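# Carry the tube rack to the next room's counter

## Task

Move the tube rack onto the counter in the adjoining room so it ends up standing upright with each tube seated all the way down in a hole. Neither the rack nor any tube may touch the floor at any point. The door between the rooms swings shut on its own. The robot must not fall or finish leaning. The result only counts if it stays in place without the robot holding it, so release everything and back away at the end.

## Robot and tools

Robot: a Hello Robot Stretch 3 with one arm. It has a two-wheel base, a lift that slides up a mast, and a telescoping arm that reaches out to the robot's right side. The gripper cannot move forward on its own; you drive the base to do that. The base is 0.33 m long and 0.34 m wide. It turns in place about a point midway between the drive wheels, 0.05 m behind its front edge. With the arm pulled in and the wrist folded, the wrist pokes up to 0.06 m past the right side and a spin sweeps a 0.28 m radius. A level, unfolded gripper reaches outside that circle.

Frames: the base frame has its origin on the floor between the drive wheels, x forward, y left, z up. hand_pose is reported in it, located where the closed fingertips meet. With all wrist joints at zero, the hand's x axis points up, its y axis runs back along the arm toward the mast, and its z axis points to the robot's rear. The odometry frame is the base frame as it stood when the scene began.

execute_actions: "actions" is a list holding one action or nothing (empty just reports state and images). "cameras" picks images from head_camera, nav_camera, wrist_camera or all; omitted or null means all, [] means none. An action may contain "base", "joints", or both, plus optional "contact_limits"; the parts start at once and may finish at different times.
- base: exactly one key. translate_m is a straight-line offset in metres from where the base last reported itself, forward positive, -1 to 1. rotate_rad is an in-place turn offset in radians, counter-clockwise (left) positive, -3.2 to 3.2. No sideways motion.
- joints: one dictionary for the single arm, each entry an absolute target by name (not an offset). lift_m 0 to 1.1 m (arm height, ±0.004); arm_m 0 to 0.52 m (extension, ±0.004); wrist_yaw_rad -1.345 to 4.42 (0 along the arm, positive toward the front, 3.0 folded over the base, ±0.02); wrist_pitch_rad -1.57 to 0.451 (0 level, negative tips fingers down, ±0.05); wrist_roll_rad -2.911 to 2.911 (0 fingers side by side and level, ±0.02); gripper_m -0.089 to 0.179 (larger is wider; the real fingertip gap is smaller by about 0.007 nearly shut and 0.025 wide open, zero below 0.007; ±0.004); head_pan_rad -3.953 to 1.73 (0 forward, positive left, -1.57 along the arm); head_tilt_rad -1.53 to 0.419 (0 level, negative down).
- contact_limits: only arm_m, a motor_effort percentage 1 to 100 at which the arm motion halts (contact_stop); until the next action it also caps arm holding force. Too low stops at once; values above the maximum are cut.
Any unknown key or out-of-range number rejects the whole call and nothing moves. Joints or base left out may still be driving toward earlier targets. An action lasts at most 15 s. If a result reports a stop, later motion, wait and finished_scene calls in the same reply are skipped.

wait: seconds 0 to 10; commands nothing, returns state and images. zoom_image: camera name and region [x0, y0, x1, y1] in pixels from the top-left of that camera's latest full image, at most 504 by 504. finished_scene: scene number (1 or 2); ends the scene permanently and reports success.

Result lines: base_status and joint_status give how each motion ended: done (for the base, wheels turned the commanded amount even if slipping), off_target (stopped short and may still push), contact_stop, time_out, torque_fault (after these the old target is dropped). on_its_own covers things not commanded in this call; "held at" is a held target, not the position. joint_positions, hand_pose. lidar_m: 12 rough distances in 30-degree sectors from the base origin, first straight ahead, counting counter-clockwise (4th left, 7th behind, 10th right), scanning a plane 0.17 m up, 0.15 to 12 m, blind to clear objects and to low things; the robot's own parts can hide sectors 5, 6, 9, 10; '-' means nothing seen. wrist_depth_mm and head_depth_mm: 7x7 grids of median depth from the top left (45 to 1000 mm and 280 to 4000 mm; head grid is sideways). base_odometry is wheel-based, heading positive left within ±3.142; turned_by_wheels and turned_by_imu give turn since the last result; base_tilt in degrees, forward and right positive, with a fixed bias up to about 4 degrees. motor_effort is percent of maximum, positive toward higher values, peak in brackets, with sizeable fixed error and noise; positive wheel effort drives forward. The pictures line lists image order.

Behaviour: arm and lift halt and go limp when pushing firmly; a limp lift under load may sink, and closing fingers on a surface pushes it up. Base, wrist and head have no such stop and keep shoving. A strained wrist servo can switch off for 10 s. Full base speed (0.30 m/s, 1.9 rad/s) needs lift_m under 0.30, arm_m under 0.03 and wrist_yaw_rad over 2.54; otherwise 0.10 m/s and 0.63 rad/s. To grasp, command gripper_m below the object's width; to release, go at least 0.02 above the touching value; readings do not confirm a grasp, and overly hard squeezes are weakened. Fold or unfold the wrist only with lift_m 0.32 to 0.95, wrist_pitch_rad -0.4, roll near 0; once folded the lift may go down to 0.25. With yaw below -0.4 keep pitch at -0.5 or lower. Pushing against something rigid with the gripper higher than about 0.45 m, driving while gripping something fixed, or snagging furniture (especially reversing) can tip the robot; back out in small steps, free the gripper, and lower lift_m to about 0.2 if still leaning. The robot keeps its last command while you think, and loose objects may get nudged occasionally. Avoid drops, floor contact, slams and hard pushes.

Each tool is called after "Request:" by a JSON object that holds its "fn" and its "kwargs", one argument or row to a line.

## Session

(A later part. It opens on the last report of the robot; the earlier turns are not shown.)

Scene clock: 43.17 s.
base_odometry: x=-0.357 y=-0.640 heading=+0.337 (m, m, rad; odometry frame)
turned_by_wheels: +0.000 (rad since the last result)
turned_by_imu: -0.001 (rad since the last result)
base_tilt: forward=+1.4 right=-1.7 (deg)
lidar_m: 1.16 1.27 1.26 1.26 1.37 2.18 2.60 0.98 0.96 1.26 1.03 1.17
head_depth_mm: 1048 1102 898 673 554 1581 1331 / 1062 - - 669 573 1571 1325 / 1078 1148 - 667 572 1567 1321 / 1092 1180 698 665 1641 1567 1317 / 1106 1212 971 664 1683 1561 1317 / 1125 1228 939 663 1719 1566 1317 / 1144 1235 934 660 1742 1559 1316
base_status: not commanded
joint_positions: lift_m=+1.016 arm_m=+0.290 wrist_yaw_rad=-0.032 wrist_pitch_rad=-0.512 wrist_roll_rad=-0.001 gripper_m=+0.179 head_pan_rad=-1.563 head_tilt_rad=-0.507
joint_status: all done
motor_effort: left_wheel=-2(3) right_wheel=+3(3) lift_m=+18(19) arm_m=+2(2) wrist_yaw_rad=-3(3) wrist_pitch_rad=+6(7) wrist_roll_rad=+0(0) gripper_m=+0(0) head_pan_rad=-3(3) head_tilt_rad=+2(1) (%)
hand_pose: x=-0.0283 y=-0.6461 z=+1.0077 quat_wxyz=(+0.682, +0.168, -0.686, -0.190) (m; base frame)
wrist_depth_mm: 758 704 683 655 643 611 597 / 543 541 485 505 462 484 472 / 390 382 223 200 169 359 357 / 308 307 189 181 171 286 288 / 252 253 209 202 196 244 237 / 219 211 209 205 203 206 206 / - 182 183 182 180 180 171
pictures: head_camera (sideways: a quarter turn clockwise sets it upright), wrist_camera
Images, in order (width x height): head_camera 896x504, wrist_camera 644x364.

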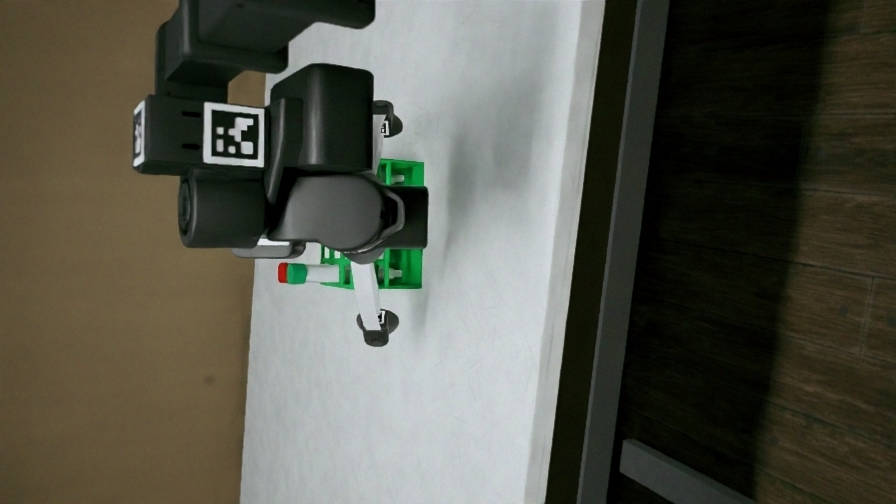

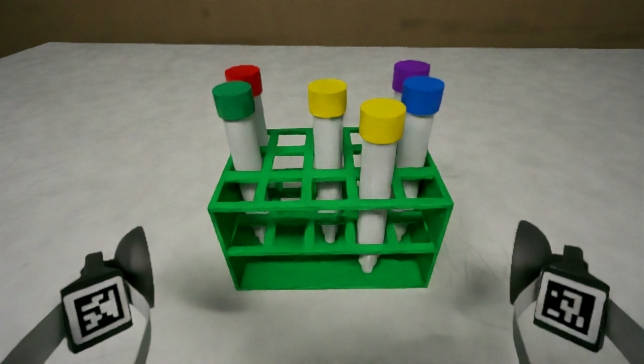

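Request:
{"fn": "execute_actions", "kwargs": {
  "actions": [
    {"joints": {"arm_m": 0.335}}
  ],
  "cameras": ["head_camera", "wrist_camera"]
}}

Scene clock: 44.87 s.
base_odometry: x=-0.357 y=-0.640 heading=+0.337 (m, m, rad; odometry frame)
turned_by_wheels: +0.000 (rad since the last result)
turned_by_imu: +0.000 (rad since the last result)
base_tilt: forward=+1.5 right=-1.7 (deg)
lidar_m: 1.16 1.27 1.26 1.26 1.37 2.17 2.59 0.98 0.96 1.26 1.03 1.17
head_depth_mm: 1043 - 852 671 554 1577 1318 / 1057 - 851 669 572 1571 1322 / 1077 - - 667 571 1567 1322 / 1096 1180 709 664 1642 1568 1318 / 1108 1208 997 665 1670 1559 1316 / 1120 1230 937 662 1716 1565 1319 / 1143 1231 935 661 1737 1554 1309
base_status: not commanded
joint_positions: lift_m=+1.016 arm_m=+0.335 wrist_yaw_rad=-0.032 wrist_pitch_rad=-0.512 wrist_roll_rad=-0.001 gripper_m=+0.179 head_pan_rad=-1.563 head_tilt_rad=-0.507
joint_status: all done
motor_effort: left_wheel=-2(2) right_wheel=+3(3) lift_m=+18(18) arm_m=+2(1) wrist_yaw_rad=-2(3) wrist_pitch_rad=+7(6) wrist_roll_rad=+0(0) gripper_m=+0(0) head_pan_rad=-3(3) head_tilt_rad=+3(1) (%)
hand_pose: x=-0.0284 y=-0.6911 z=+1.0077 quat_wxyz=(+0.682, +0.168, -0.686, -0.190) (m; base frame)
wrist_depth_mm: 708 685 679 633 609 589 566 / 553 538 523 506 490 481 480 / 398 388 147 355 144 360 354 / 305 304 162 166 106 287 282 / 253 251 151 155 128 245 237 / 218 208 134 154 131 194 205 / - 181 176 173 169 179 172
pictures: head_camera (sideways: a quarter turn clockwise sets it upright), wrist_camera
Images, in order (width x height): head_camera 896x504, wrist_camera 644x364.

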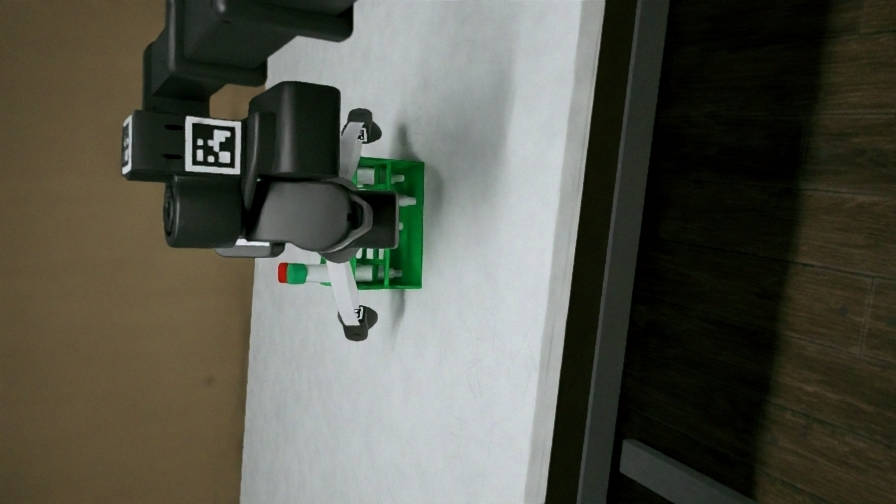

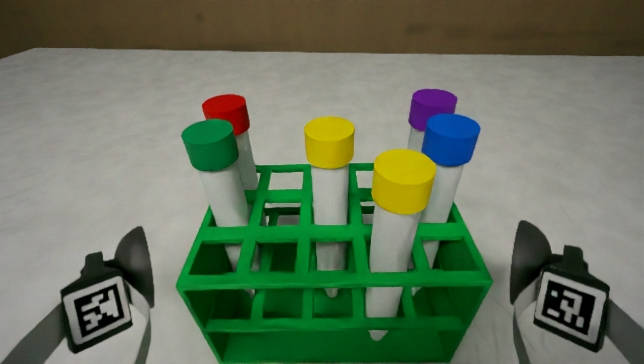

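Request:
{"fn": "zoom_image", "kwargs": {
  "camera": "head_camera",
  "region": [260, 90, 520, 350]
}}

Region (260, 90, 520, 350) of head_camera's 896x504 image, scaled by 1.938, with more detail than that image has.

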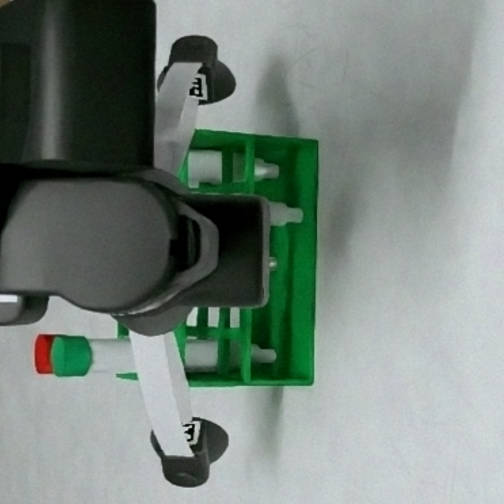

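Request:
{"fn": "execute_actions", "kwargs": {
  "actions": [
    {"joints": {"arm_m": 0.346, "lift_m": 1.011}}
  ],
  "cameras": []
}}

Request:
{"fn": "execute_actions", "kwargs": {
  "actions": [
    {"joints": {"gripper_m": 0.13}}
  ],
  "cameras": ["head_camera", "wrist_camera"]
}}

Scene clock: 46.70 s.
base_odometry: x=-0.357 y=-0.640 heading=+0.337 (m, m, rad; odometry frame)
turned_by_wheels: +0.000 (rad since the last result)
turned_by_imu: +0.000 (rad since the last result)
base_tilt: forward=+1.6 right=-1.7 (deg)
lidar_m: 1.16 1.27 1.27 1.25 1.37 2.18 2.59 0.99 0.96 1.26 1.03 1.17
head_depth_mm: 1045 - 874 671 553 1568 1323 / 1062 - 851 671 572 1566 1326 / 1075 - - 667 571 1573 1324 / 1089 1178 708 666 1647 1566 1322 / 1105 1207 999 664 1691 1563 1319 / 1121 1226 937 663 1726 1558 1314 / 1136 1228 936 662 1738 1553 1315
base_status: not commanded
joint_positions: lift_m=+1.012 arm_m=+0.346 wrist_yaw_rad=-0.032 wrist_pitch_rad=-0.512 wrist_roll_rad=-0.001 gripper_m=+0.179 head_pan_rad=-1.563 head_tilt_rad=-0.507
joint_status: all done
motor_effort: left_wheel=-2(1) right_wheel=+3(3) lift_m=+18(19) arm_m=+2(4) wrist_yaw_rad=-3(2) wrist_pitch_rad=+6(7) wrist_roll_rad=+0(0) gripper_m=+0(0) head_pan_rad=-3(3) head_tilt_rad=+2(2) (%)
hand_pose: x=-0.0284 y=-0.7021 z=+1.0037 quat_wxyz=(+0.682, +0.168, -0.686, -0.190) (m; base frame)
wrist_depth_mm: 686 662 636 636 601 577 557 / 533 511 513 499 485 473 461 / 386 378 144 350 329 337 346 / 301 296 131 155 95 269 278 / 247 247 136 135 105 235 232 / 214 163 126 122 114 126 201 / - 177 146 146 137 167 167
pictures: none
No camera images: the call's "cameras" was empty. Leave "cameras" out to get every camera's image.

Scene clock: 47.67 s.
base_odometry: x=-0.357 y=-0.640 heading=+0.337 (m, m, rad; odometry frame)
turned_by_wheels: +0.000 (rad since the last result)
turned_by_imu: +0.000 (rad since the last result)
base_tilt: forward=+1.4 right=-1.6 (deg)
lidar_m: 1.16 1.27 1.27 1.26 1.37 2.17 2.59 0.99 0.96 1.26 1.03 1.17
head_depth_mm: 1047 - 875 672 555 1567 1327 / 1062 - 850 669 572 1564 1326 / 1075 - - 667 572 1560 1320 / 1092 1177 724 665 1647 1565 1322 / 1107 1207 939 664 1689 1573 1321 / 1120 1230 936 663 1716 1568 1313 / 1140 1236 935 661 1728 1547 1311
base_status: not commanded
joint_positions: lift_m=+1.012 arm_m=+0.346 wrist_yaw_rad=-0.033 wrist_pitch_rad=-0.512 wrist_roll_rad=-0.001 gripper_m=+0.130 head_pan_rad=-1.563 head_tilt_rad=-0.507
joint_status: all done
motor_effort: left_wheel=-3(3) right_wheel=+3(3) lift_m=+18(18) arm_m=+2(2) wrist_yaw_rad=-2(3) wrist_pitch_rad=+7(7) wrist_roll_rad=+0(0) gripper_m=-6(85) head_pan_rad=-3(3) head_tilt_rad=+2(2) (%)
hand_pose: x=-0.0285 y=-0.7021 z=+1.0037 quat_wxyz=(+0.682, +0.168, -0.686, -0.191) (m; base frame)
wrist_depth_mm: 707 678 647 611 588 571 558 / 538 513 512 491 486 469 469 / 382 376 143 131 128 350 346 / 301 298 163 166 100 282 279 / 248 251 147 144 133 233 229 / 210 210 155 168 141 132 198 / 186 177 172 171 168 170 174
pictures: head_camera (sideways: a quarter turn clockwise sets it upright), wrist_camera
Images, in order (width x height): head_camera 896x504, wrist_camera 644x364.

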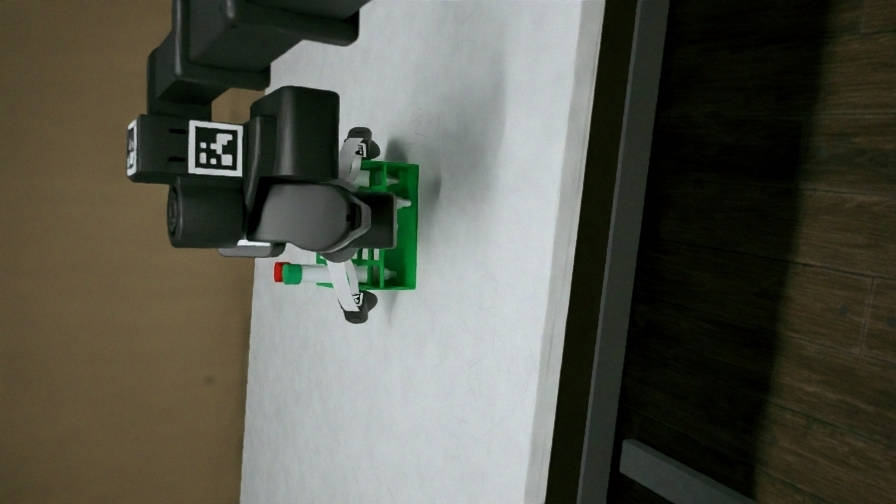

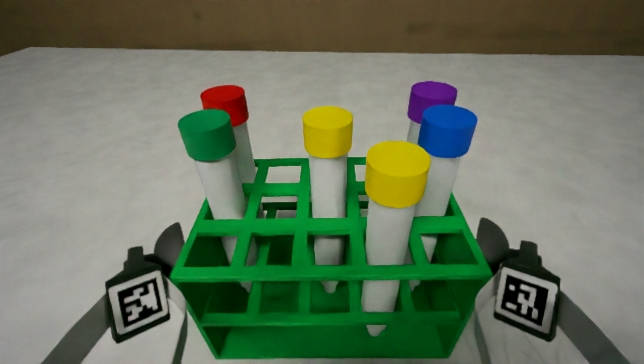

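Request:
{"fn": "zoom_image", "kwargs": {
  "camera": "wrist_camera",
  "region": [80, 180, 264, 364]
}}

Request:
{"fn": "zoom_image", "kwargs": {
  "camera": "head_camera",
  "region": [260, 110, 480, 330]
}}

Region (80, 180, 264, 364) of wrist_camera's 644x364 image, scaled by 2.739.

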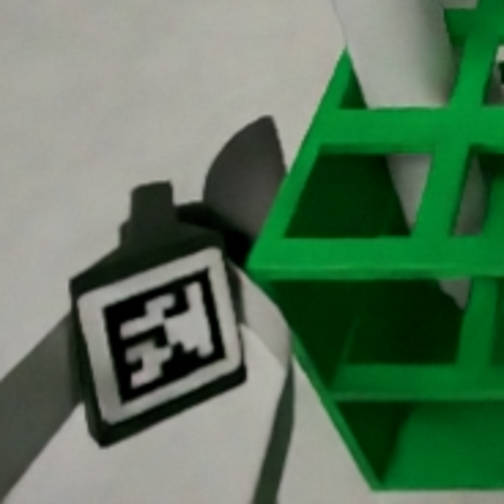

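Region (260, 110, 480, 330) of head_camera's 896x504 image, scaled by 2.291, with more detail than that image has.

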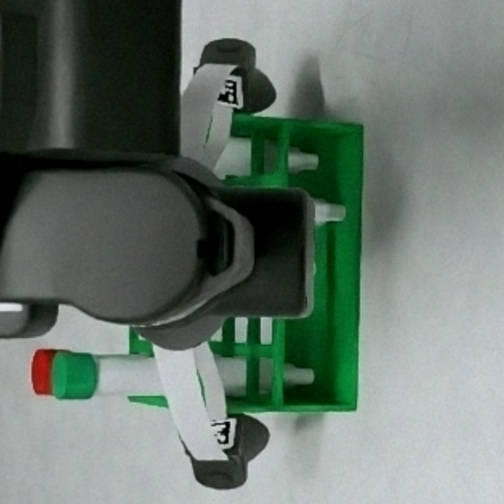

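Request:
{"fn": "execute_actions", "kwargs": {
  "actions": [
    {"joints": {"gripper_m": 0.09}}
  ],
  "cameras": ["head_camera", "wrist_camera"]
}}

Scene clock: 48.93 s.
base_odometry: x=-0.357 y=-0.640 heading=+0.337 (m, m, rad; odometry frame)
turned_by_wheels: +0.000 (rad since the last result)
turned_by_imu: +0.000 (rad since the last result)
base_tilt: forward=+1.4 right=-1.7 (deg)
lidar_m: 1.16 1.27 1.26 1.25 1.37 2.18 2.59 0.99 0.96 1.26 1.03 1.17
head_depth_mm: 1047 - 876 671 554 1569 1322 / 1058 - 850 670 573 1572 1330 / 1078 - - 668 571 1564 1320 / 1093 1182 727 666 1645 1564 1317 / 1107 1209 939 665 1675 1558 1316 / 1121 1227 938 663 1712 1553 1315 / 1143 1234 936 661 1735 1551 1314
base_status: not commanded
joint_positions: lift_m=+1.012 arm_m=+0.346 wrist_yaw_rad=-0.033 wrist_pitch_rad=-0.512 wrist_roll_rad=-0.001 gripper_m=+0.091 head_pan_rad=-1.563 head_tilt_rad=-0.507
joint_status: all done
motor_effort: left_wheel=-3(1) right_wheel=+3(3) lift_m=+18(18) arm_m=+2(2) wrist_yaw_rad=-3(2) wrist_pitch_rad=+7(7) wrist_roll_rad=+0(0) gripper_m=-18(93) head_pan_rad=-3(3) head_tilt_rad=+1(2) (%)
hand_pose: x=-0.0285 y=-0.7021 z=+1.0037 quat_wxyz=(+0.682, +0.168, -0.686, -0.191) (m; base frame)
wrist_depth_mm: 696 666 648 624 597 569 554 / 529 519 508 494 482 480 464 / 382 380 134 131 125 353 347 / 304 298 162 162 105 280 279 / 247 250 148 147 137 237 233 / 210 206 150 169 143 138 200 / 186 177 171 171 169 171 174
pictures: head_camera (sideways: a quarter turn clockwise sets it upright), wrist_camera
Images, in order (width x height): head_camera 896x504, wrist_camera 644x364.

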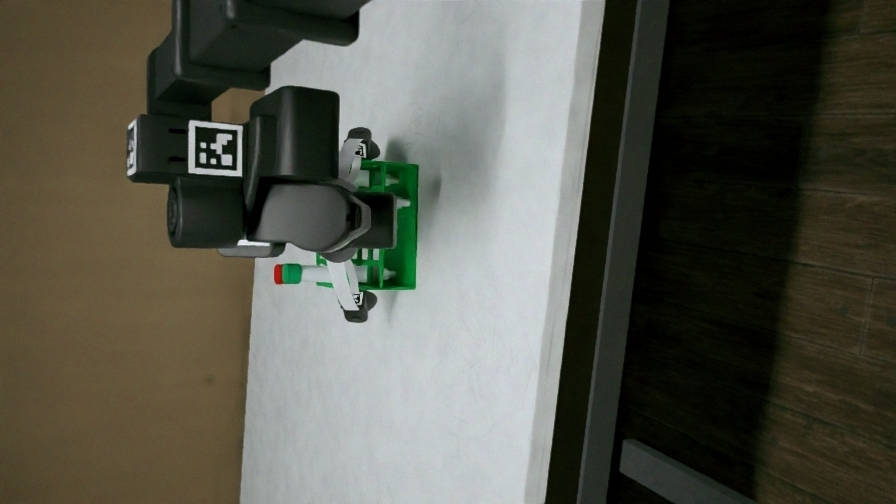

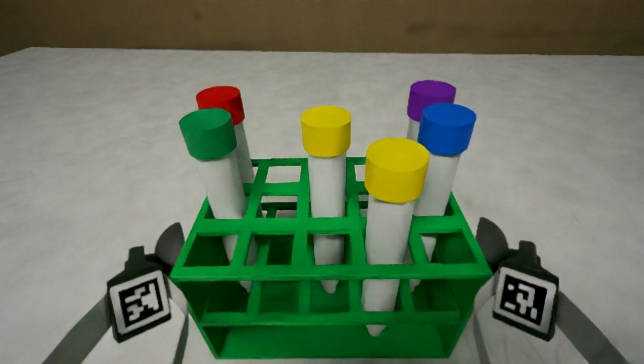

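Request:
{"fn": "execute_actions", "kwargs": {
  "actions": [
    {"joints": {"lift_m": 1.025}}
  ],
  "cameras": ["head_camera", "wrist_camera"]
}}

Scene clock: 50.00 s.
base_odometry: x=-0.357 y=-0.640 heading=+0.337 (m, m, rad; odometry frame)
turned_by_wheels: +0.000 (rad since the last result)
turned_by_imu: +0.000 (rad since the last result)
base_tilt: forward=+1.4 right=-1.7 (deg)
lidar_m: 1.16 1.27 1.27 1.25 1.37 2.17 2.59 0.99 0.96 1.26 1.03 1.17
head_depth_mm: 1050 - 900 672 553 1577 1325 / 1059 - 896 669 572 1567 1317 / 1072 - - 669 571 1565 1326 / 1088 1182 737 665 1642 1567 1322 / 1107 1207 944 665 1674 1559 1316 / 1126 1222 939 662 1717 1558 1316 / 1136 1240 934 660 1742 1559 1314
base_status: not commanded
joint_positions: lift_m=+1.024 arm_m=+0.346 wrist_yaw_rad=-0.033 wrist_pitch_rad=-0.517 wrist_roll_rad=-0.001 gripper_m=+0.091 head_pan_rad=-1.563 head_tilt_rad=-0.507
joint_status: all done
motor_effort: left_wheel=-3(1) right_wheel=+3(3) lift_m=+50(50) arm_m=+2(2) wrist_yaw_rad=-2(2) wrist_pitch_rad=+9(9) wrist_roll_rad=+0(0) gripper_m=-17(17) head_pan_rad=-3(3) head_tilt_rad=+3(3) (%)
hand_pose: x=-0.0285 y=-0.7014 z=+1.0156 quat_wxyz=(+0.681, +0.170, -0.686, -0.192) (m; base frame)
wrist_depth_mm: 720 693 638 626 607 577 563 / 553 557 548 526 509 503 491 / 408 396 164 349 132 373 367 / 319 315 171 174 137 299 296 / 263 265 151 148 139 258 246 / 223 226 162 166 148 137 212 / 200 188 166 170 165 182 186
pictures: head_camera (sideways: a quarter turn clockwise sets it upright), wrist_camera
Images, in order (width x height): head_camera 896x504, wrist_camera 644x364.

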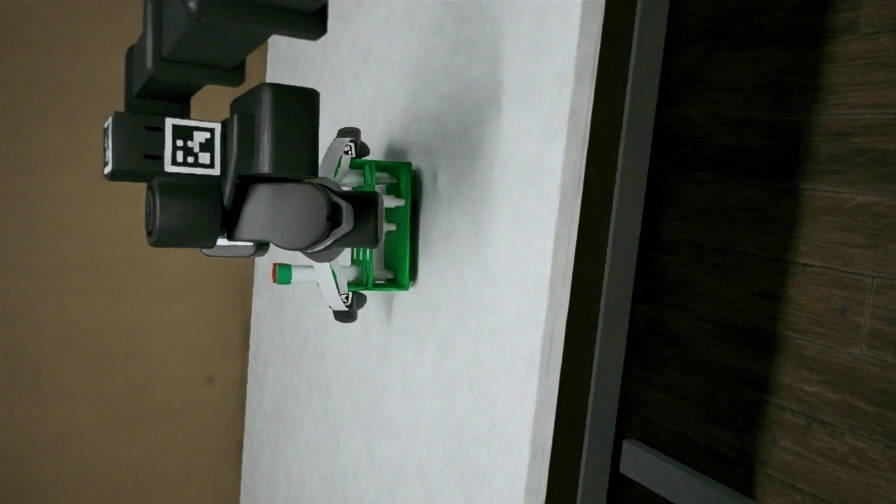

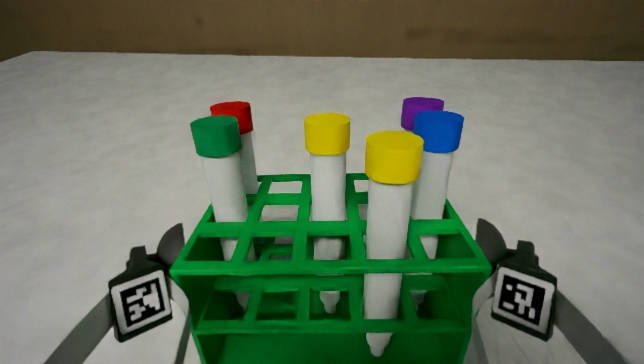

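Request:
{"fn": "execute_actions", "kwargs": {
  "actions": [
    {"joints": {"lift_m": 1.012}}
  ],
  "cameras": ["wrist_camera"]
}}

Scene clock: 56.87 s.
base_odometry: x=-0.357 y=-0.640 heading=+0.337 (m, m, rad; odometry frame)
turned_by_wheels: +0.000 (rad since the last result)
turned_by_imu: -0.001 (rad since the last result)
base_tilt: forward=+1.5 right=-1.6 (deg)
lidar_m: 1.16 1.27 1.26 1.25 1.38 2.17 2.59 0.99 0.96 1.26 1.03 1.17
head_depth_mm: 1046 - 854 671 554 1569 1328 / 1060 1182 874 669 572 1571 1322 / 1076 - - 667 572 1562 1322 / 1088 1177 726 666 1641 1566 1320 / 1109 1209 943 665 1679 1560 1319 / 1123 1229 940 663 1718 1556 1319 / 1140 1227 932 660 1743 1556 1316
base_status: not commanded
joint_positions: lift_m=+1.013 arm_m=+0.346 wrist_yaw_rad=-0.033 wrist_pitch_rad=-0.512 wrist_roll_rad=-0.001 gripper_m=+0.091 head_pan_rad=-1.563 head_tilt_rad=-0.507
joint_status: all done
motor_effort: left_wheel=-2(2) right_wheel=+3(3) lift_m=+17(43) arm_m=+2(2) wrist_yaw_rad=-3(2) wrist_pitch_rad=+7(9) wrist_roll_rad=+0(0) gripper_m=-17(18) head_pan_rad=-3(3) head_tilt_rad=+3(2) (%)
hand_pose: x=-0.0285 y=-0.7020 z=+1.0048 quat_wxyz=(+0.682, +0.168, -0.686, -0.191) (m; base frame)
wrist_depth_mm: 705 680 643 613 594 588 556 / 531 529 509 510 491 481 463 / 389 382 135 132 126 356 349 / 305 298 162 163 108 284 279 / 248 253 151 158 131 236 233 / 212 214 150 158 147 138 200 / 189 177 170 168 168 173 175
pictures: wrist_camera
Images, in order (width x height): wrist_camera 644x364.

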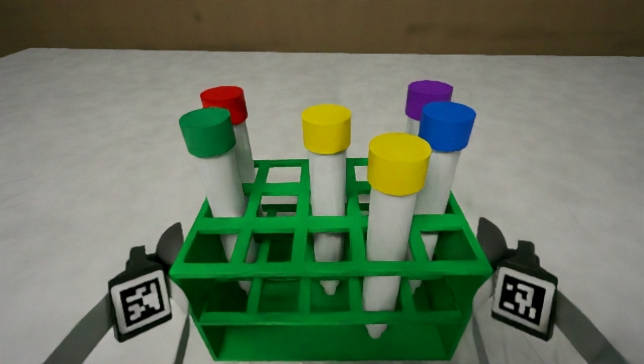

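Request:
{"fn": "execute_actions", "kwargs": {
  "actions": [
    {"joints": {"arm_m": 0.26}}
  ],
  "cameras": ["wrist_camera"]
}}

Scene clock: 58.87 s.
base_odometry: x=-0.357 y=-0.640 heading=+0.337 (m, m, rad; odometry frame)
turned_by_wheels: +0.000 (rad since the last result)
turned_by_imu: -0.001 (rad since the last result)
base_tilt: forward=+1.5 right=-1.8 (deg)
lidar_m: 1.16 1.27 1.26 1.25 1.37 2.17 2.59 0.99 0.96 1.26 1.03 1.17
head_depth_mm: 1047 1104 903 670 554 1564 1320 / 1060 - - 643 572 1573 1326 / 1074 1147 - 641 571 1566 1326 / 1089 1187 891 638 1642 1560 1317 / 1106 1212 942 638 1677 1569 1316 / 1120 1234 935 662 1719 1566 1313 / 1145 1233 935 662 1738 1556 1316
base_status: not commanded
joint_positions: lift_m=+1.013 arm_m=+0.260 wrist_yaw_rad=-0.033 wrist_pitch_rad=-0.512 wrist_roll_rad=-0.001 gripper_m=+0.091 head_pan_rad=-1.563 head_tilt_rad=-0.507
joint_status: all done
motor_effort: left_wheel=-2(2) right_wheel=+3(3) lift_m=+17(17) arm_m=-4(2) wrist_yaw_rad=-3(2) wrist_pitch_rad=+7(7) wrist_roll_rad=+0(0) gripper_m=-17(17) head_pan_rad=-3(3) head_tilt_rad=+2(1) (%)
hand_pose: x=-0.0285 y=-0.6168 z=+1.0048 quat_wxyz=(+0.682, +0.168, -0.686, -0.191) (m; base frame)
wrist_depth_mm: 769 752 707 676 663 641 620 / 527 530 514 510 489 474 460 / 385 381 136 133 126 356 348 / 305 300 163 163 109 285 281 / 250 253 151 157 131 240 233 / 211 214 150 158 143 138 201 / 190 178 170 169 168 172 175
pictures: wrist_camera
Images, in order (width x height): wrist_camera 644x364.

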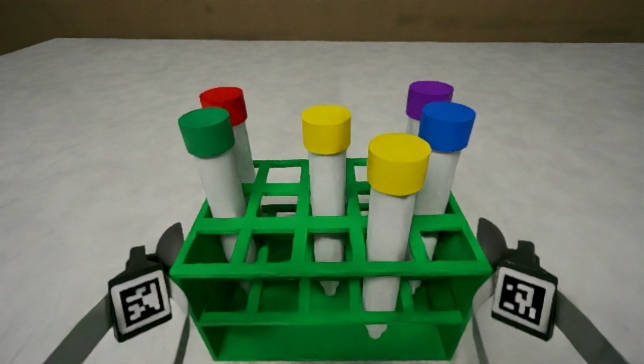

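Request:
{"fn": "execute_actions", "kwargs": {
  "actions": [
    {"joints": {"gripper_m": 0.179}}
  ],
  "cameras": []
}}

Request:
{"fn": "execute_actions", "kwargs": {
  "actions": [
    {"joints": {"arm_m": 0.14}}
  ],
  "cameras": ["wrist_camera"]
}}

Scene clock: 60.57 s.
base_odometry: x=-0.357 y=-0.640 heading=+0.337 (m, m, rad; odometry frame)
turned_by_wheels: +0.000 (rad since the last result)
turned_by_imu: +0.000 (rad since the last result)
base_tilt: forward=+1.5 right=-1.6 (deg)
lidar_m: 1.16 1.27 1.27 1.25 1.37 2.17 2.59 0.99 0.96 1.26 1.03 1.17
head_depth_mm: 1046 1107 904 671 554 1577 1325 / 1060 - - 643 572 1575 1323 / 1079 1149 - 640 572 1562 1329 / 1092 1187 842 640 1640 1563 1321 / 1110 1211 940 638 1682 1568 1316 / 1124 1231 936 663 1721 1560 1315 / 1137 1232 934 661 1738 1555 1310
base_status: not commanded
joint_positions: lift_m=+1.013 arm_m=+0.260 wrist_yaw_rad=-0.033 wrist_pitch_rad=-0.515 wrist_roll_rad=-0.001 gripper_m=+0.179 head_pan_rad=-1.563 head_tilt_rad=-0.507
joint_status: all done
motor_effort: left_wheel=-2(2) right_wheel=+2(3) lift_m=+18(18) arm_m=-3(4) wrist_yaw_rad=-3(2) wrist_pitch_rad=+8(8) wrist_roll_rad=+0(0) gripper_m=+0(86) head_pan_rad=-3(3) head_tilt_rad=+2(1) (%)
hand_pose: x=-0.0285 y=-0.6163 z=+1.0041 quat_wxyz=(+0.681, +0.169, -0.686, -0.192) (m; base frame)
wrist_depth_mm: 776 738 709 694 674 639 616 / 530 525 511 496 477 469 459 / 386 377 145 133 129 354 350 / 302 300 163 167 102 281 274 / 248 245 147 145 134 234 234 / 214 200 157 170 143 190 202 / - 178 173 170 170 175 168
pictures: none
No camera images: the call's "cameras" was empty. Leave "cameras" out to get every camera's image.

Scene clock: 62.70 s.
base_odometry: x=-0.357 y=-0.640 heading=+0.337 (m, m, rad; odometry frame)
turned_by_wheels: +0.000 (rad since the last result)
turned_by_imu: -0.001 (rad since the last result)
base_tilt: forward=+1.5 right=-1.7 (deg)
lidar_m: 1.16 1.27 1.26 1.25 1.37 2.18 2.60 0.99 0.96 1.26 1.03 1.17
head_depth_mm: 1050 1122 - - 1058 1577 1329 / 1060 1136 - - 1623 1574 1324 / 1075 1176 - - 1658 1575 1318 / 1094 1190 1005 643 1663 1570 1326 / 1106 1207 943 680 1681 1564 1318 / 1124 1221 942 663 1713 1559 1316 / 1138 1236 933 661 1736 1554 1316
base_status: not commanded
joint_positions: lift_m=+1.013 arm_m=+0.140 wrist_yaw_rad=-0.033 wrist_pitch_rad=-0.515 wrist_roll_rad=-0.001 gripper_m=+0.179 head_pan_rad=-1.563 head_tilt_rad=-0.507
joint_status: all done
motor_effort: left_wheel=-2(2) right_wheel=+2(3) lift_m=+18(18) arm_m=-3(6) wrist_yaw_rad=-2(2) wrist_pitch_rad=+8(8) wrist_roll_rad=+0(0) gripper_m=+0(1) head_pan_rad=-3(3) head_tilt_rad=+2(2) (%)
hand_pose: x=-0.0285 y=-0.4963 z=+1.0041 quat_wxyz=(+0.681, +0.169, -0.686, -0.192) (m; base frame)
wrist_depth_mm: 889 817 802 771 745 726 698 / 535 526 475 255 430 477 465 / 386 381 341 239 325 358 346 / 303 300 284 264 276 282 277 / 248 247 241 240 237 239 233 / 216 209 207 205 203 201 202 / - 185 181 179 178 177 169
pictures: wrist_camera
Images, in order (width x height): wrist_camera 644x364.

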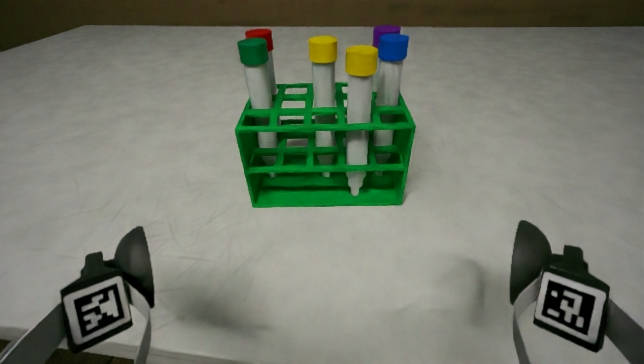

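Request:
{"fn": "execute_actions", "kwargs": {
  "actions": [
    {"base": {"translate_m": -0.33}, "joints": {"wrist_yaw_rad": 1.54, "gripper_m": 0.14, "head_pan_rad": -1.2, "head_tilt_rad": -0.5}}
  ],
  "cameras": ["head_camera"]
}}

Scene clock: 67.17 s.
base_odometry: x=-0.668 y=-0.749 heading=+0.337 (m, m, rad; odometry frame)
turned_by_wheels: +0.000 (rad since the last result)
turned_by_imu: -0.001 (rad since the last result)
base_tilt: forward=+1.5 right=-1.6 (deg)
lidar_m: 1.49 1.62 1.31 1.30 1.51 2.21 2.27 1.52 0.78 1.21 1.24 1.50
head_depth_mm: 1040 1114 954 671 - 1535 1327 / 1081 1169 952 715 - 1524 1318 / 1132 1227 948 - - 1528 1320 / 1194 1281 843 666 1781 1523 1322 / 1248 1341 711 664 1841 1519 1318 / 1329 1420 883 662 1863 1600 1317 / 1401 1488 930 690 1570 1586 1316
base_status: done
joint_positions: lift_m=+1.013 arm_m=+0.140 wrist_yaw_rad=+1.537 wrist_pitch_rad=-0.515 wrist_roll_rad=-0.001 gripper_m=+0.140 head_pan_rad=-1.207 head_tilt_rad=-0.507
joint_status: all done
motor_effort: left_wheel=-2(9) right_wheel=+3(2) lift_m=+18(18) arm_m=-4(4) wrist_yaw_rad=+3(5) wrist_pitch_rad=+8(8) wrist_roll_rad=+0(0) gripper_m=-1(86) head_pan_rad=+3(23) head_tilt_rad=+1(4) (%)
hand_pose: x=+0.1896 y=-0.2926 z=+1.0041 quat_wxyz=(+0.617, +0.604, -0.366, +0.346) (m; base frame)
wrist_depth_mm: - - - - - 710 682 / - - - - - 470 461 / - - - - - 374 331 / - - - - - 303 277 / - - - - - 263 232 / - - - - - - 199 / - - - - - - 179
pictures: head_camera (sideways: a quarter turn clockwise sets it upright)
Images, in order (width x height): head_camera 896x504.

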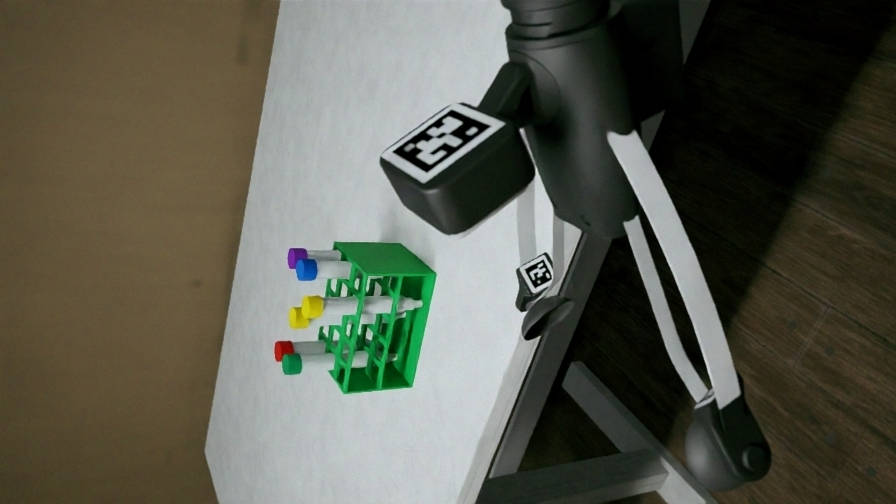

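Request:
{"fn": "execute_actions", "kwargs": {
  "actions": [
    {"joints": {"arm_m": 0.467}}
  ],
  "cameras": ["head_camera", "wrist_camera"]
}}

Scene clock: 70.93 s.
base_odometry: x=-0.668 y=-0.749 heading=+0.337 (m, m, rad; odometry frame)
turned_by_wheels: +0.000 (rad since the last result)
turned_by_imu: -0.001 (rad since the last result)
base_tilt: forward=+1.4 right=-1.6 (deg)
lidar_m: 1.48 1.62 1.31 1.30 1.51 2.20 2.27 1.51 0.77 1.21 1.23 1.50
head_depth_mm: 1032 1108 - 671 517 1525 1324 / 1083 1167 1008 669 517 1569 1325 / 1134 1230 1009 640 551 1563 1320 / 1190 1281 842 665 1749 1566 1323 / 1253 1340 710 663 1805 1557 1320 / 1323 1419 885 662 1864 1556 1318 / 1401 1488 934 689 1566 1544 1312
base_status: not commanded
joint_positions: lift_m=+1.013 arm_m=+0.467 wrist_yaw_rad=+1.538 wrist_pitch_rad=-0.515 wrist_roll_rad=-0.001 gripper_m=+0.140 head_pan_rad=-1.207 head_tilt_rad=-0.507
joint_status: all done
motor_effort: left_wheel=-1(2) right_wheel=+3(2) lift_m=+18(18) arm_m=+2(2) wrist_yaw_rad=+2(3) wrist_pitch_rad=+8(8) wrist_roll_rad=+0(0) gripper_m=-1(0) head_pan_rad=+2(2) head_tilt_rad=+1(2) (%)
hand_pose: x=+0.1896 y=-0.6187 z=+1.0041 quat_wxyz=(+0.617, +0.605, -0.366, +0.346) (m; base frame)
wrist_depth_mm: - - - 759 734 715 666 / - - - 191 447 469 453 / - - 367 204 325 350 344 / - - 293 199 263 281 275 / - 264 241 224 229 241 230 / - 217 206 205 202 - 196 / 193 178 180 178 176 171 173
pictures: head_camera (sideways: a quarter turn clockwise sets it upright), wrist_camera
Images, in order (width x height): head_camera 896x504, wrist_camera 644x364.

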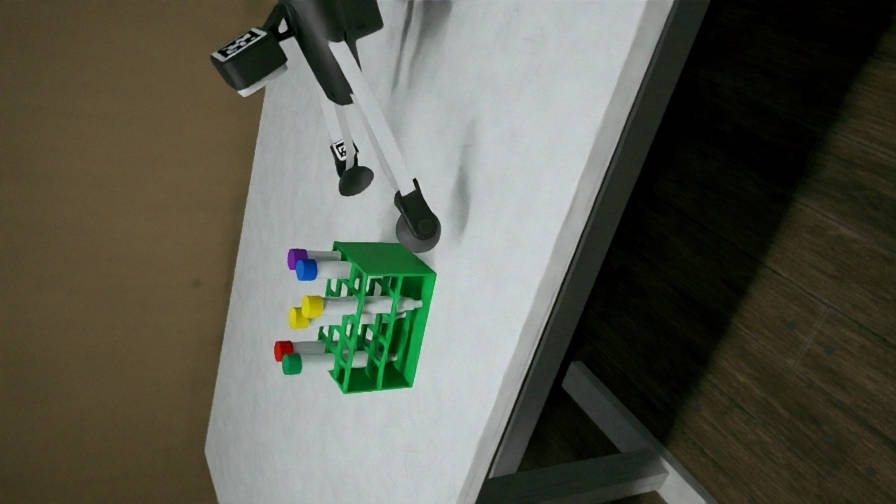

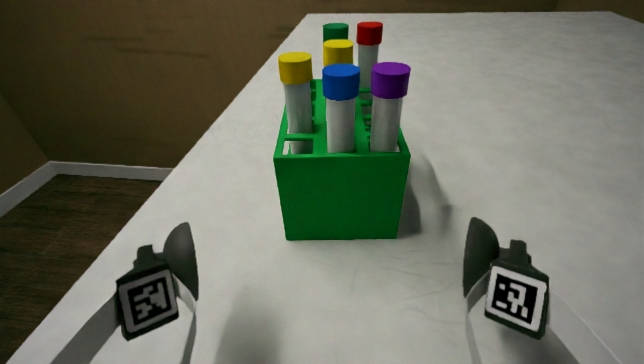

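Request:
{"fn": "execute_actions", "kwargs": {
  "actions": [
    {"base": {"translate_m": 0.072}, "joints": {"arm_m": 0.475, "lift_m": 1.02, "head_pan_rad": -1.27, "head_tilt_rad": -0.45}}
  ],
  "cameras": ["head_camera", "wrist_camera"]
}}

Scene clock: 73.00 s.
base_odometry: x=-0.600 y=-0.725 heading=+0.336 (m, m, rad; odometry frame)
turned_by_wheels: +0.000 (rad since the last result)
turned_by_imu: -0.001 (rad since the last result)
base_tilt: forward=+1.5 right=-1.7 (deg)
lidar_m: 1.41 1.55 1.30 1.29 1.40 2.18 2.34 1.53 0.81 1.23 1.18 1.43
head_depth_mm: 1029 1098 1155 734 551 1517 1365 / 1066 1150 1100 733 550 1574 1366 / 1117 1203 1133 698 550 1634 1361 / 1163 1257 1087 654 569 1639 1364 / 1218 1322 1084 682 612 1636 1357 / 1277 1384 1081 726 1831 1629 1358 / 1344 1464 1075 724 1444 1518 1349
base_status: done
joint_positions: lift_m=+1.019 arm_m=+0.475 wrist_yaw_rad=+1.538 wrist_pitch_rad=-0.515 wrist_roll_rad=-0.001 gripper_m=+0.140 head_pan_rad=-1.263 head_tilt_rad=-0.458
joint_status: all done
motor_effort: left_wheel=-2(3) right_wheel=+2(7) lift_m=+50(52) arm_m=+2(1) wrist_yaw_rad=+3(2) wrist_pitch_rad=+8(8) wrist_roll_rad=+0(0) gripper_m=-1(0) head_pan_rad=-3(9) head_tilt_rad=+2(6) (%)
hand_pose: x=+0.1896 y=-0.6267 z=+1.0110 quat_wxyz=(+0.617, +0.605, -0.366, +0.346) (m; base frame)
wrist_depth_mm: - - - - 766 720 698 / - - - 475 498 490 475 / - - 388 160 371 362 355 / - - 295 121 120 290 285 / - - 243 142 145 249 240 / - 224 203 146 156 - 206 / - 184 181 176 178 178 180
pictures: head_camera (sideways: a quarter turn clockwise sets it upright), wrist_camera
Images, in order (width x height): head_camera 896x504, wrist_camera 644x364.

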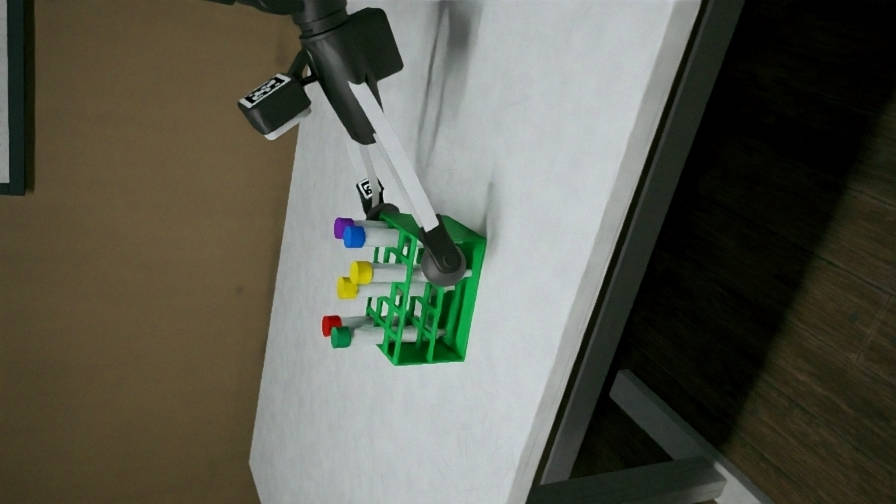

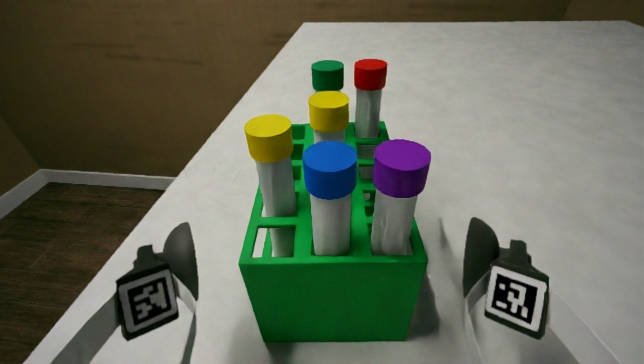

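Request:
{"fn": "execute_actions", "kwargs": {
  "actions": [
    {"joints": {"gripper_m": 0.102}}
  ],
  "cameras": ["head_camera", "wrist_camera"]
}}

Request:
{"fn": "zoom_image", "kwargs": {
  "camera": "head_camera",
  "region": [310, 170, 510, 370]
}}

Scene clock: 74.00 s.
base_odometry: x=-0.600 y=-0.725 heading=+0.336 (m, m, rad; odometry frame)
turned_by_wheels: +0.000 (rad since the last result)
turned_by_imu: +0.000 (rad since the last result)
base_tilt: forward=+1.4 right=-1.7 (deg)
lidar_m: 1.41 1.55 1.30 1.29 1.39 2.18 2.34 1.53 0.81 1.22 1.18 1.42
head_depth_mm: 1030 1100 1158 734 552 1511 1369 / 1068 1145 1097 732 551 1573 1365 / 1114 1203 1175 699 550 1629 1363 / 1162 1262 1085 662 570 1631 1362 / 1215 1326 1083 682 611 1637 1363 / 1276 1390 1078 725 1835 1630 1359 / 1343 1473 1075 723 1436 1512 1355
base_status: not commanded
joint_positions: lift_m=+1.019 arm_m=+0.475 wrist_yaw_rad=+1.538 wrist_pitch_rad=-0.515 wrist_roll_rad=-0.001 gripper_m=+0.102 head_pan_rad=-1.263 head_tilt_rad=-0.458
joint_status: all done
motor_effort: left_wheel=-2(2) right_wheel=+2(2) lift_m=+50(49) arm_m=+2(2) wrist_yaw_rad=+2(3) wrist_pitch_rad=+8(8) wrist_roll_rad=+0(0) gripper_m=-1(82) head_pan_rad=-3(3) head_tilt_rad=+2(3) (%)
hand_pose: x=+0.1896 y=-0.6267 z=+1.0110 quat_wxyz=(+0.617, +0.605, -0.366, +0.346) (m; base frame)
wrist_depth_mm: - - - - 755 735 711 / - - - 483 492 485 474 / - - 383 161 368 362 355 / - - 293 120 120 289 284 / - 272 243 143 139 243 240 / - 217 148 146 146 214 204 / 201 188 182 175 178 177 179
pictures: head_camera (sideways: a quarter turn clockwise sets it upright), wrist_camera
Images, in order (width x height): head_camera 896x504, wrist_camera 644x364.

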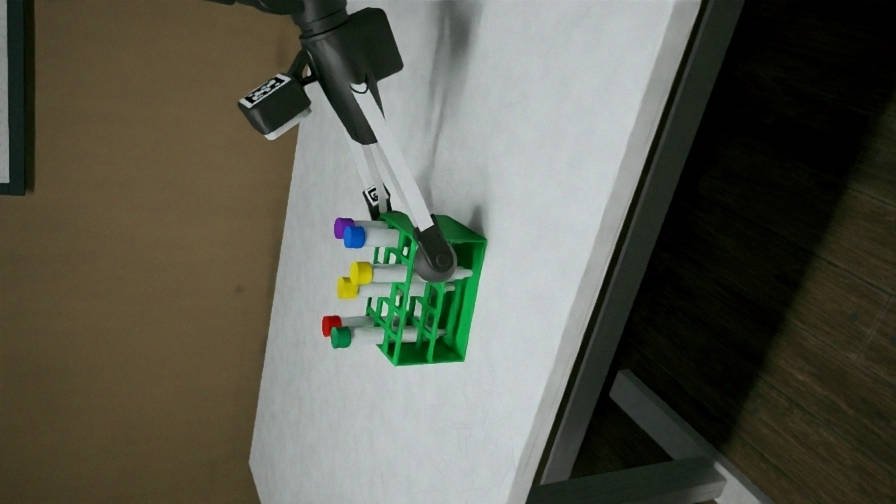

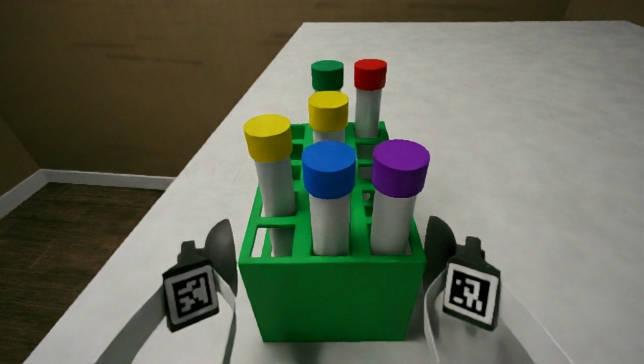

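Region (310, 170, 510, 370) of head_camera's 896x504 image, scaled by 2.520, with more detail than that image has.

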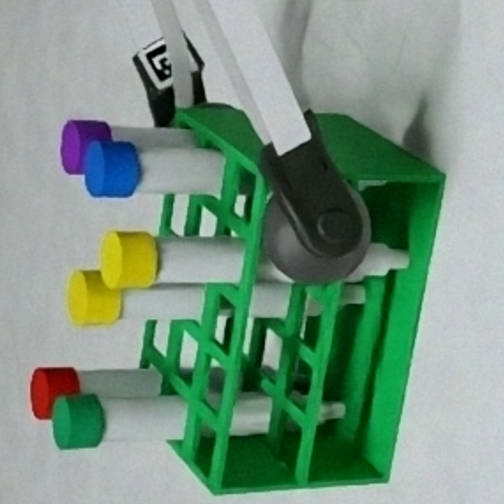

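Request:
{"fn": "execute_actions", "kwargs": {
  "actions": [
    {"base": {"translate_m": 0.011}, "joints": {"lift_m": 1.015, "gripper_m": 0.106}}
  ],
  "cameras": ["head_camera", "wrist_camera"]
}}

Request:
{"fn": "zoom_image", "kwargs": {
  "camera": "head_camera",
  "region": [310, 170, 510, 370]
}}

Scene clock: 76.63 s.
base_odometry: x=-0.590 y=-0.722 heading=+0.336 (m, m, rad; odometry frame)
turned_by_wheels: +0.000 (rad since the last result)
turned_by_imu: -0.001 (rad since the last result)
base_tilt: forward=+1.5 right=-1.8 (deg)
lidar_m: 1.40 1.54 1.30 1.29 1.40 2.18 2.35 1.53 0.81 1.23 1.18 1.42
head_depth_mm: 1032 1101 1161 734 553 1513 1367 / 1070 1146 1096 733 550 1568 1365 / 1116 1199 1171 698 550 1634 1366 / 1166 1259 1087 662 590 1633 1368 / 1219 1323 1083 685 611 1633 1358 / 1280 1394 1080 724 1830 1633 1360 / 1340 1475 1072 722 1402 1510 1354
base_status: done
joint_positions: lift_m=+1.016 arm_m=+0.475 wrist_yaw_rad=+1.538 wrist_pitch_rad=-0.515 wrist_roll_rad=-0.001 gripper_m=+0.106 head_pan_rad=-1.263 head_tilt_rad=-0.458
joint_status: all done
motor_effort: left_wheel=-2(4) right_wheel=+2(6) lift_m=+18(43) arm_m=+2(2) wrist_yaw_rad=+2(2) wrist_pitch_rad=+8(8) wrist_roll_rad=+0(0) gripper_m=+0(27) head_pan_rad=-3(3) head_tilt_rad=+2(4) (%)
hand_pose: x=+0.1896 y=-0.6267 z=+1.0071 quat_wxyz=(+0.617, +0.605, -0.366, +0.346) (m; base frame)
wrist_depth_mm: - - - - 739 703 684 / - - - 473 464 477 464 / - - 380 147 344 354 350 / - - 287 106 104 284 280 / - 259 235 133 125 238 235 / - 213 132 130 129 209 200 / 194 183 176 156 169 174 176
pictures: head_camera (sideways: a quarter turn clockwise sets it upright), wrist_camera
Images, in order (width x height): head_camera 896x504, wrist_camera 644x364.

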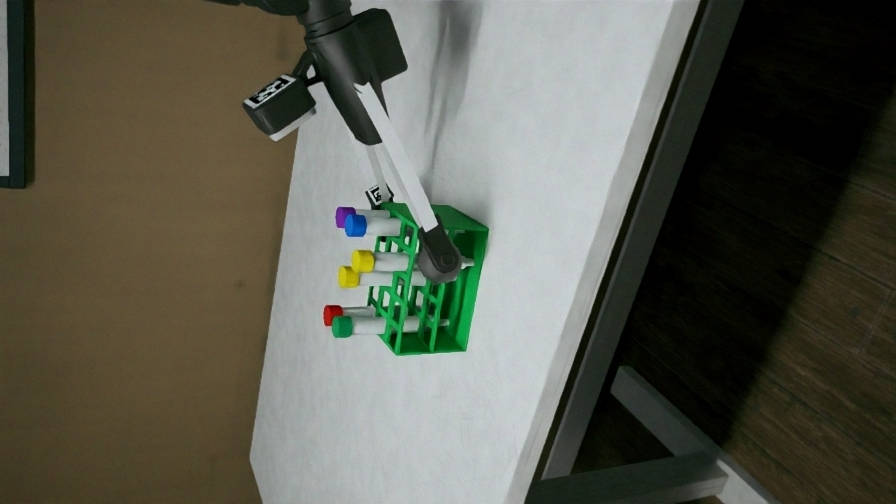

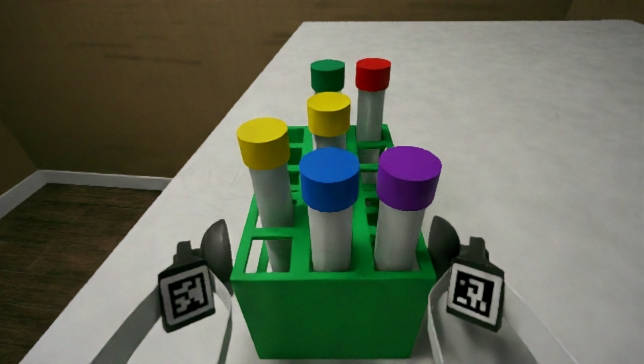

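Region (310, 170, 510, 370) of head_camera's 896x504 image, scaled by 2.520, with more detail than that image has.

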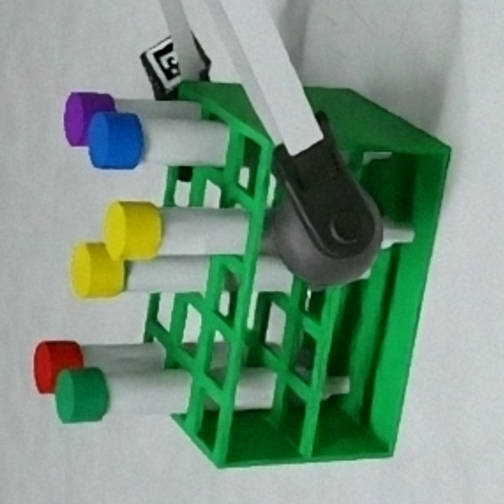

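Request:
{"fn": "execute_actions", "kwargs": {
  "actions": [
    {"joints": {"gripper_m": 0.04}}
  ],
  "cameras": ["head_camera", "wrist_camera"]
}}

Request:
{"fn": "zoom_image", "kwargs": {
  "camera": "head_camera",
  "region": [310, 170, 510, 370]
}}

Scene clock: 77.93 s.
base_odometry: x=-0.590 y=-0.722 heading=+0.336 (m, m, rad; odometry frame)
turned_by_wheels: +0.000 (rad since the last result)
turned_by_imu: +0.000 (rad since the last result)
base_tilt: forward=+1.4 right=-1.5 (deg)
lidar_m: 1.40 1.54 1.30 1.29 1.40 2.18 2.35 1.53 0.82 1.22 1.17 1.41
head_depth_mm: 1028 1102 1164 736 551 1519 1372 / 1069 1149 1097 732 551 1567 1362 / 1118 1203 1176 697 550 1634 1360 / 1165 1254 1089 663 590 1637 1358 / 1222 1320 1083 688 611 1628 1362 / 1275 1389 1077 723 1830 1626 1357 / 1338 1471 1072 724 1407 1512 1353
base_status: not commanded
joint_positions: lift_m=+1.016 arm_m=+0.475 wrist_yaw_rad=+1.538 wrist_pitch_rad=-0.514 wrist_roll_rad=-0.001 gripper_m=+0.041 head_pan_rad=-1.263 head_tilt_rad=-0.458
joint_status: all done
motor_effort: left_wheel=-2(2) right_wheel=+3(2) lift_m=+18(18) arm_m=+2(2) wrist_yaw_rad=+2(2) wrist_pitch_rad=+7(8) wrist_roll_rad=+0(0) gripper_m=-14(88) head_pan_rad=-3(3) head_tilt_rad=+3(3) (%)
hand_pose: x=+0.1898 y=-0.6268 z=+1.0074 quat_wxyz=(+0.617, +0.604, -0.366, +0.347) (m; base frame)
wrist_depth_mm: - - - - 759 727 705 / - - - 451 463 477 461 / - - 382 152 362 361 350 / - - 289 119 113 285 281 / - 258 239 139 133 238 235 / - 214 139 140 138 204 201 / 196 185 178 170 174 178 177
pictures: head_camera (sideways: a quarter turn clockwise sets it upright), wrist_camera
Images, in order (width x height): head_camera 896x504, wrist_camera 644x364.

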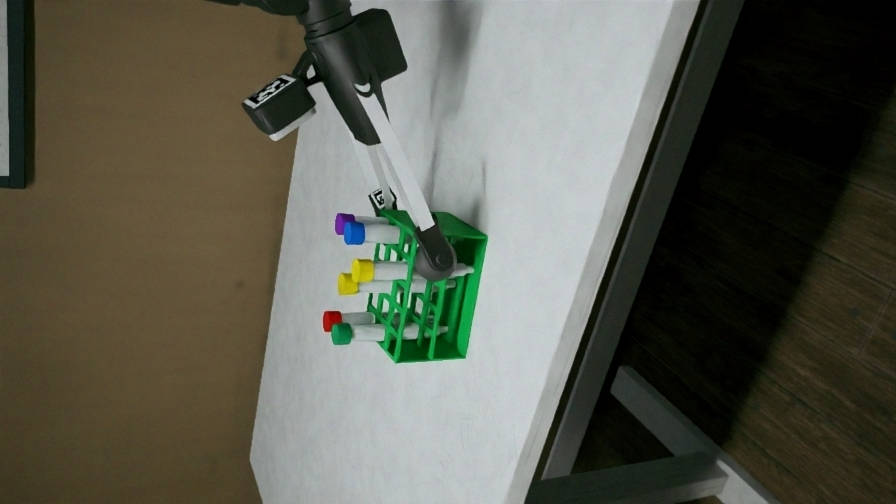

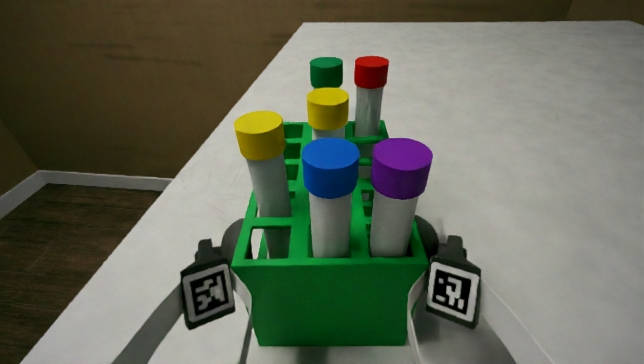

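Region (310, 170, 510, 370) of head_camera's 896x504 image, scaled by 2.520, with more detail than that image has.

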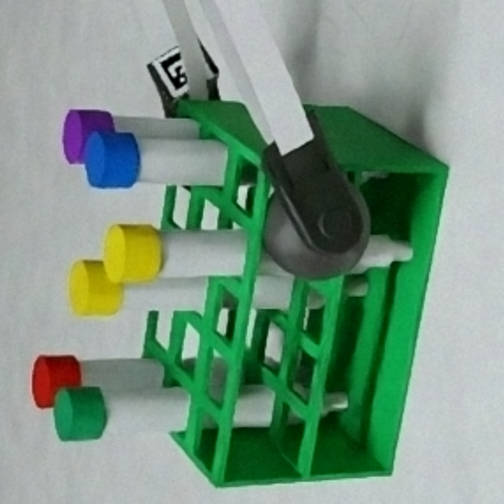

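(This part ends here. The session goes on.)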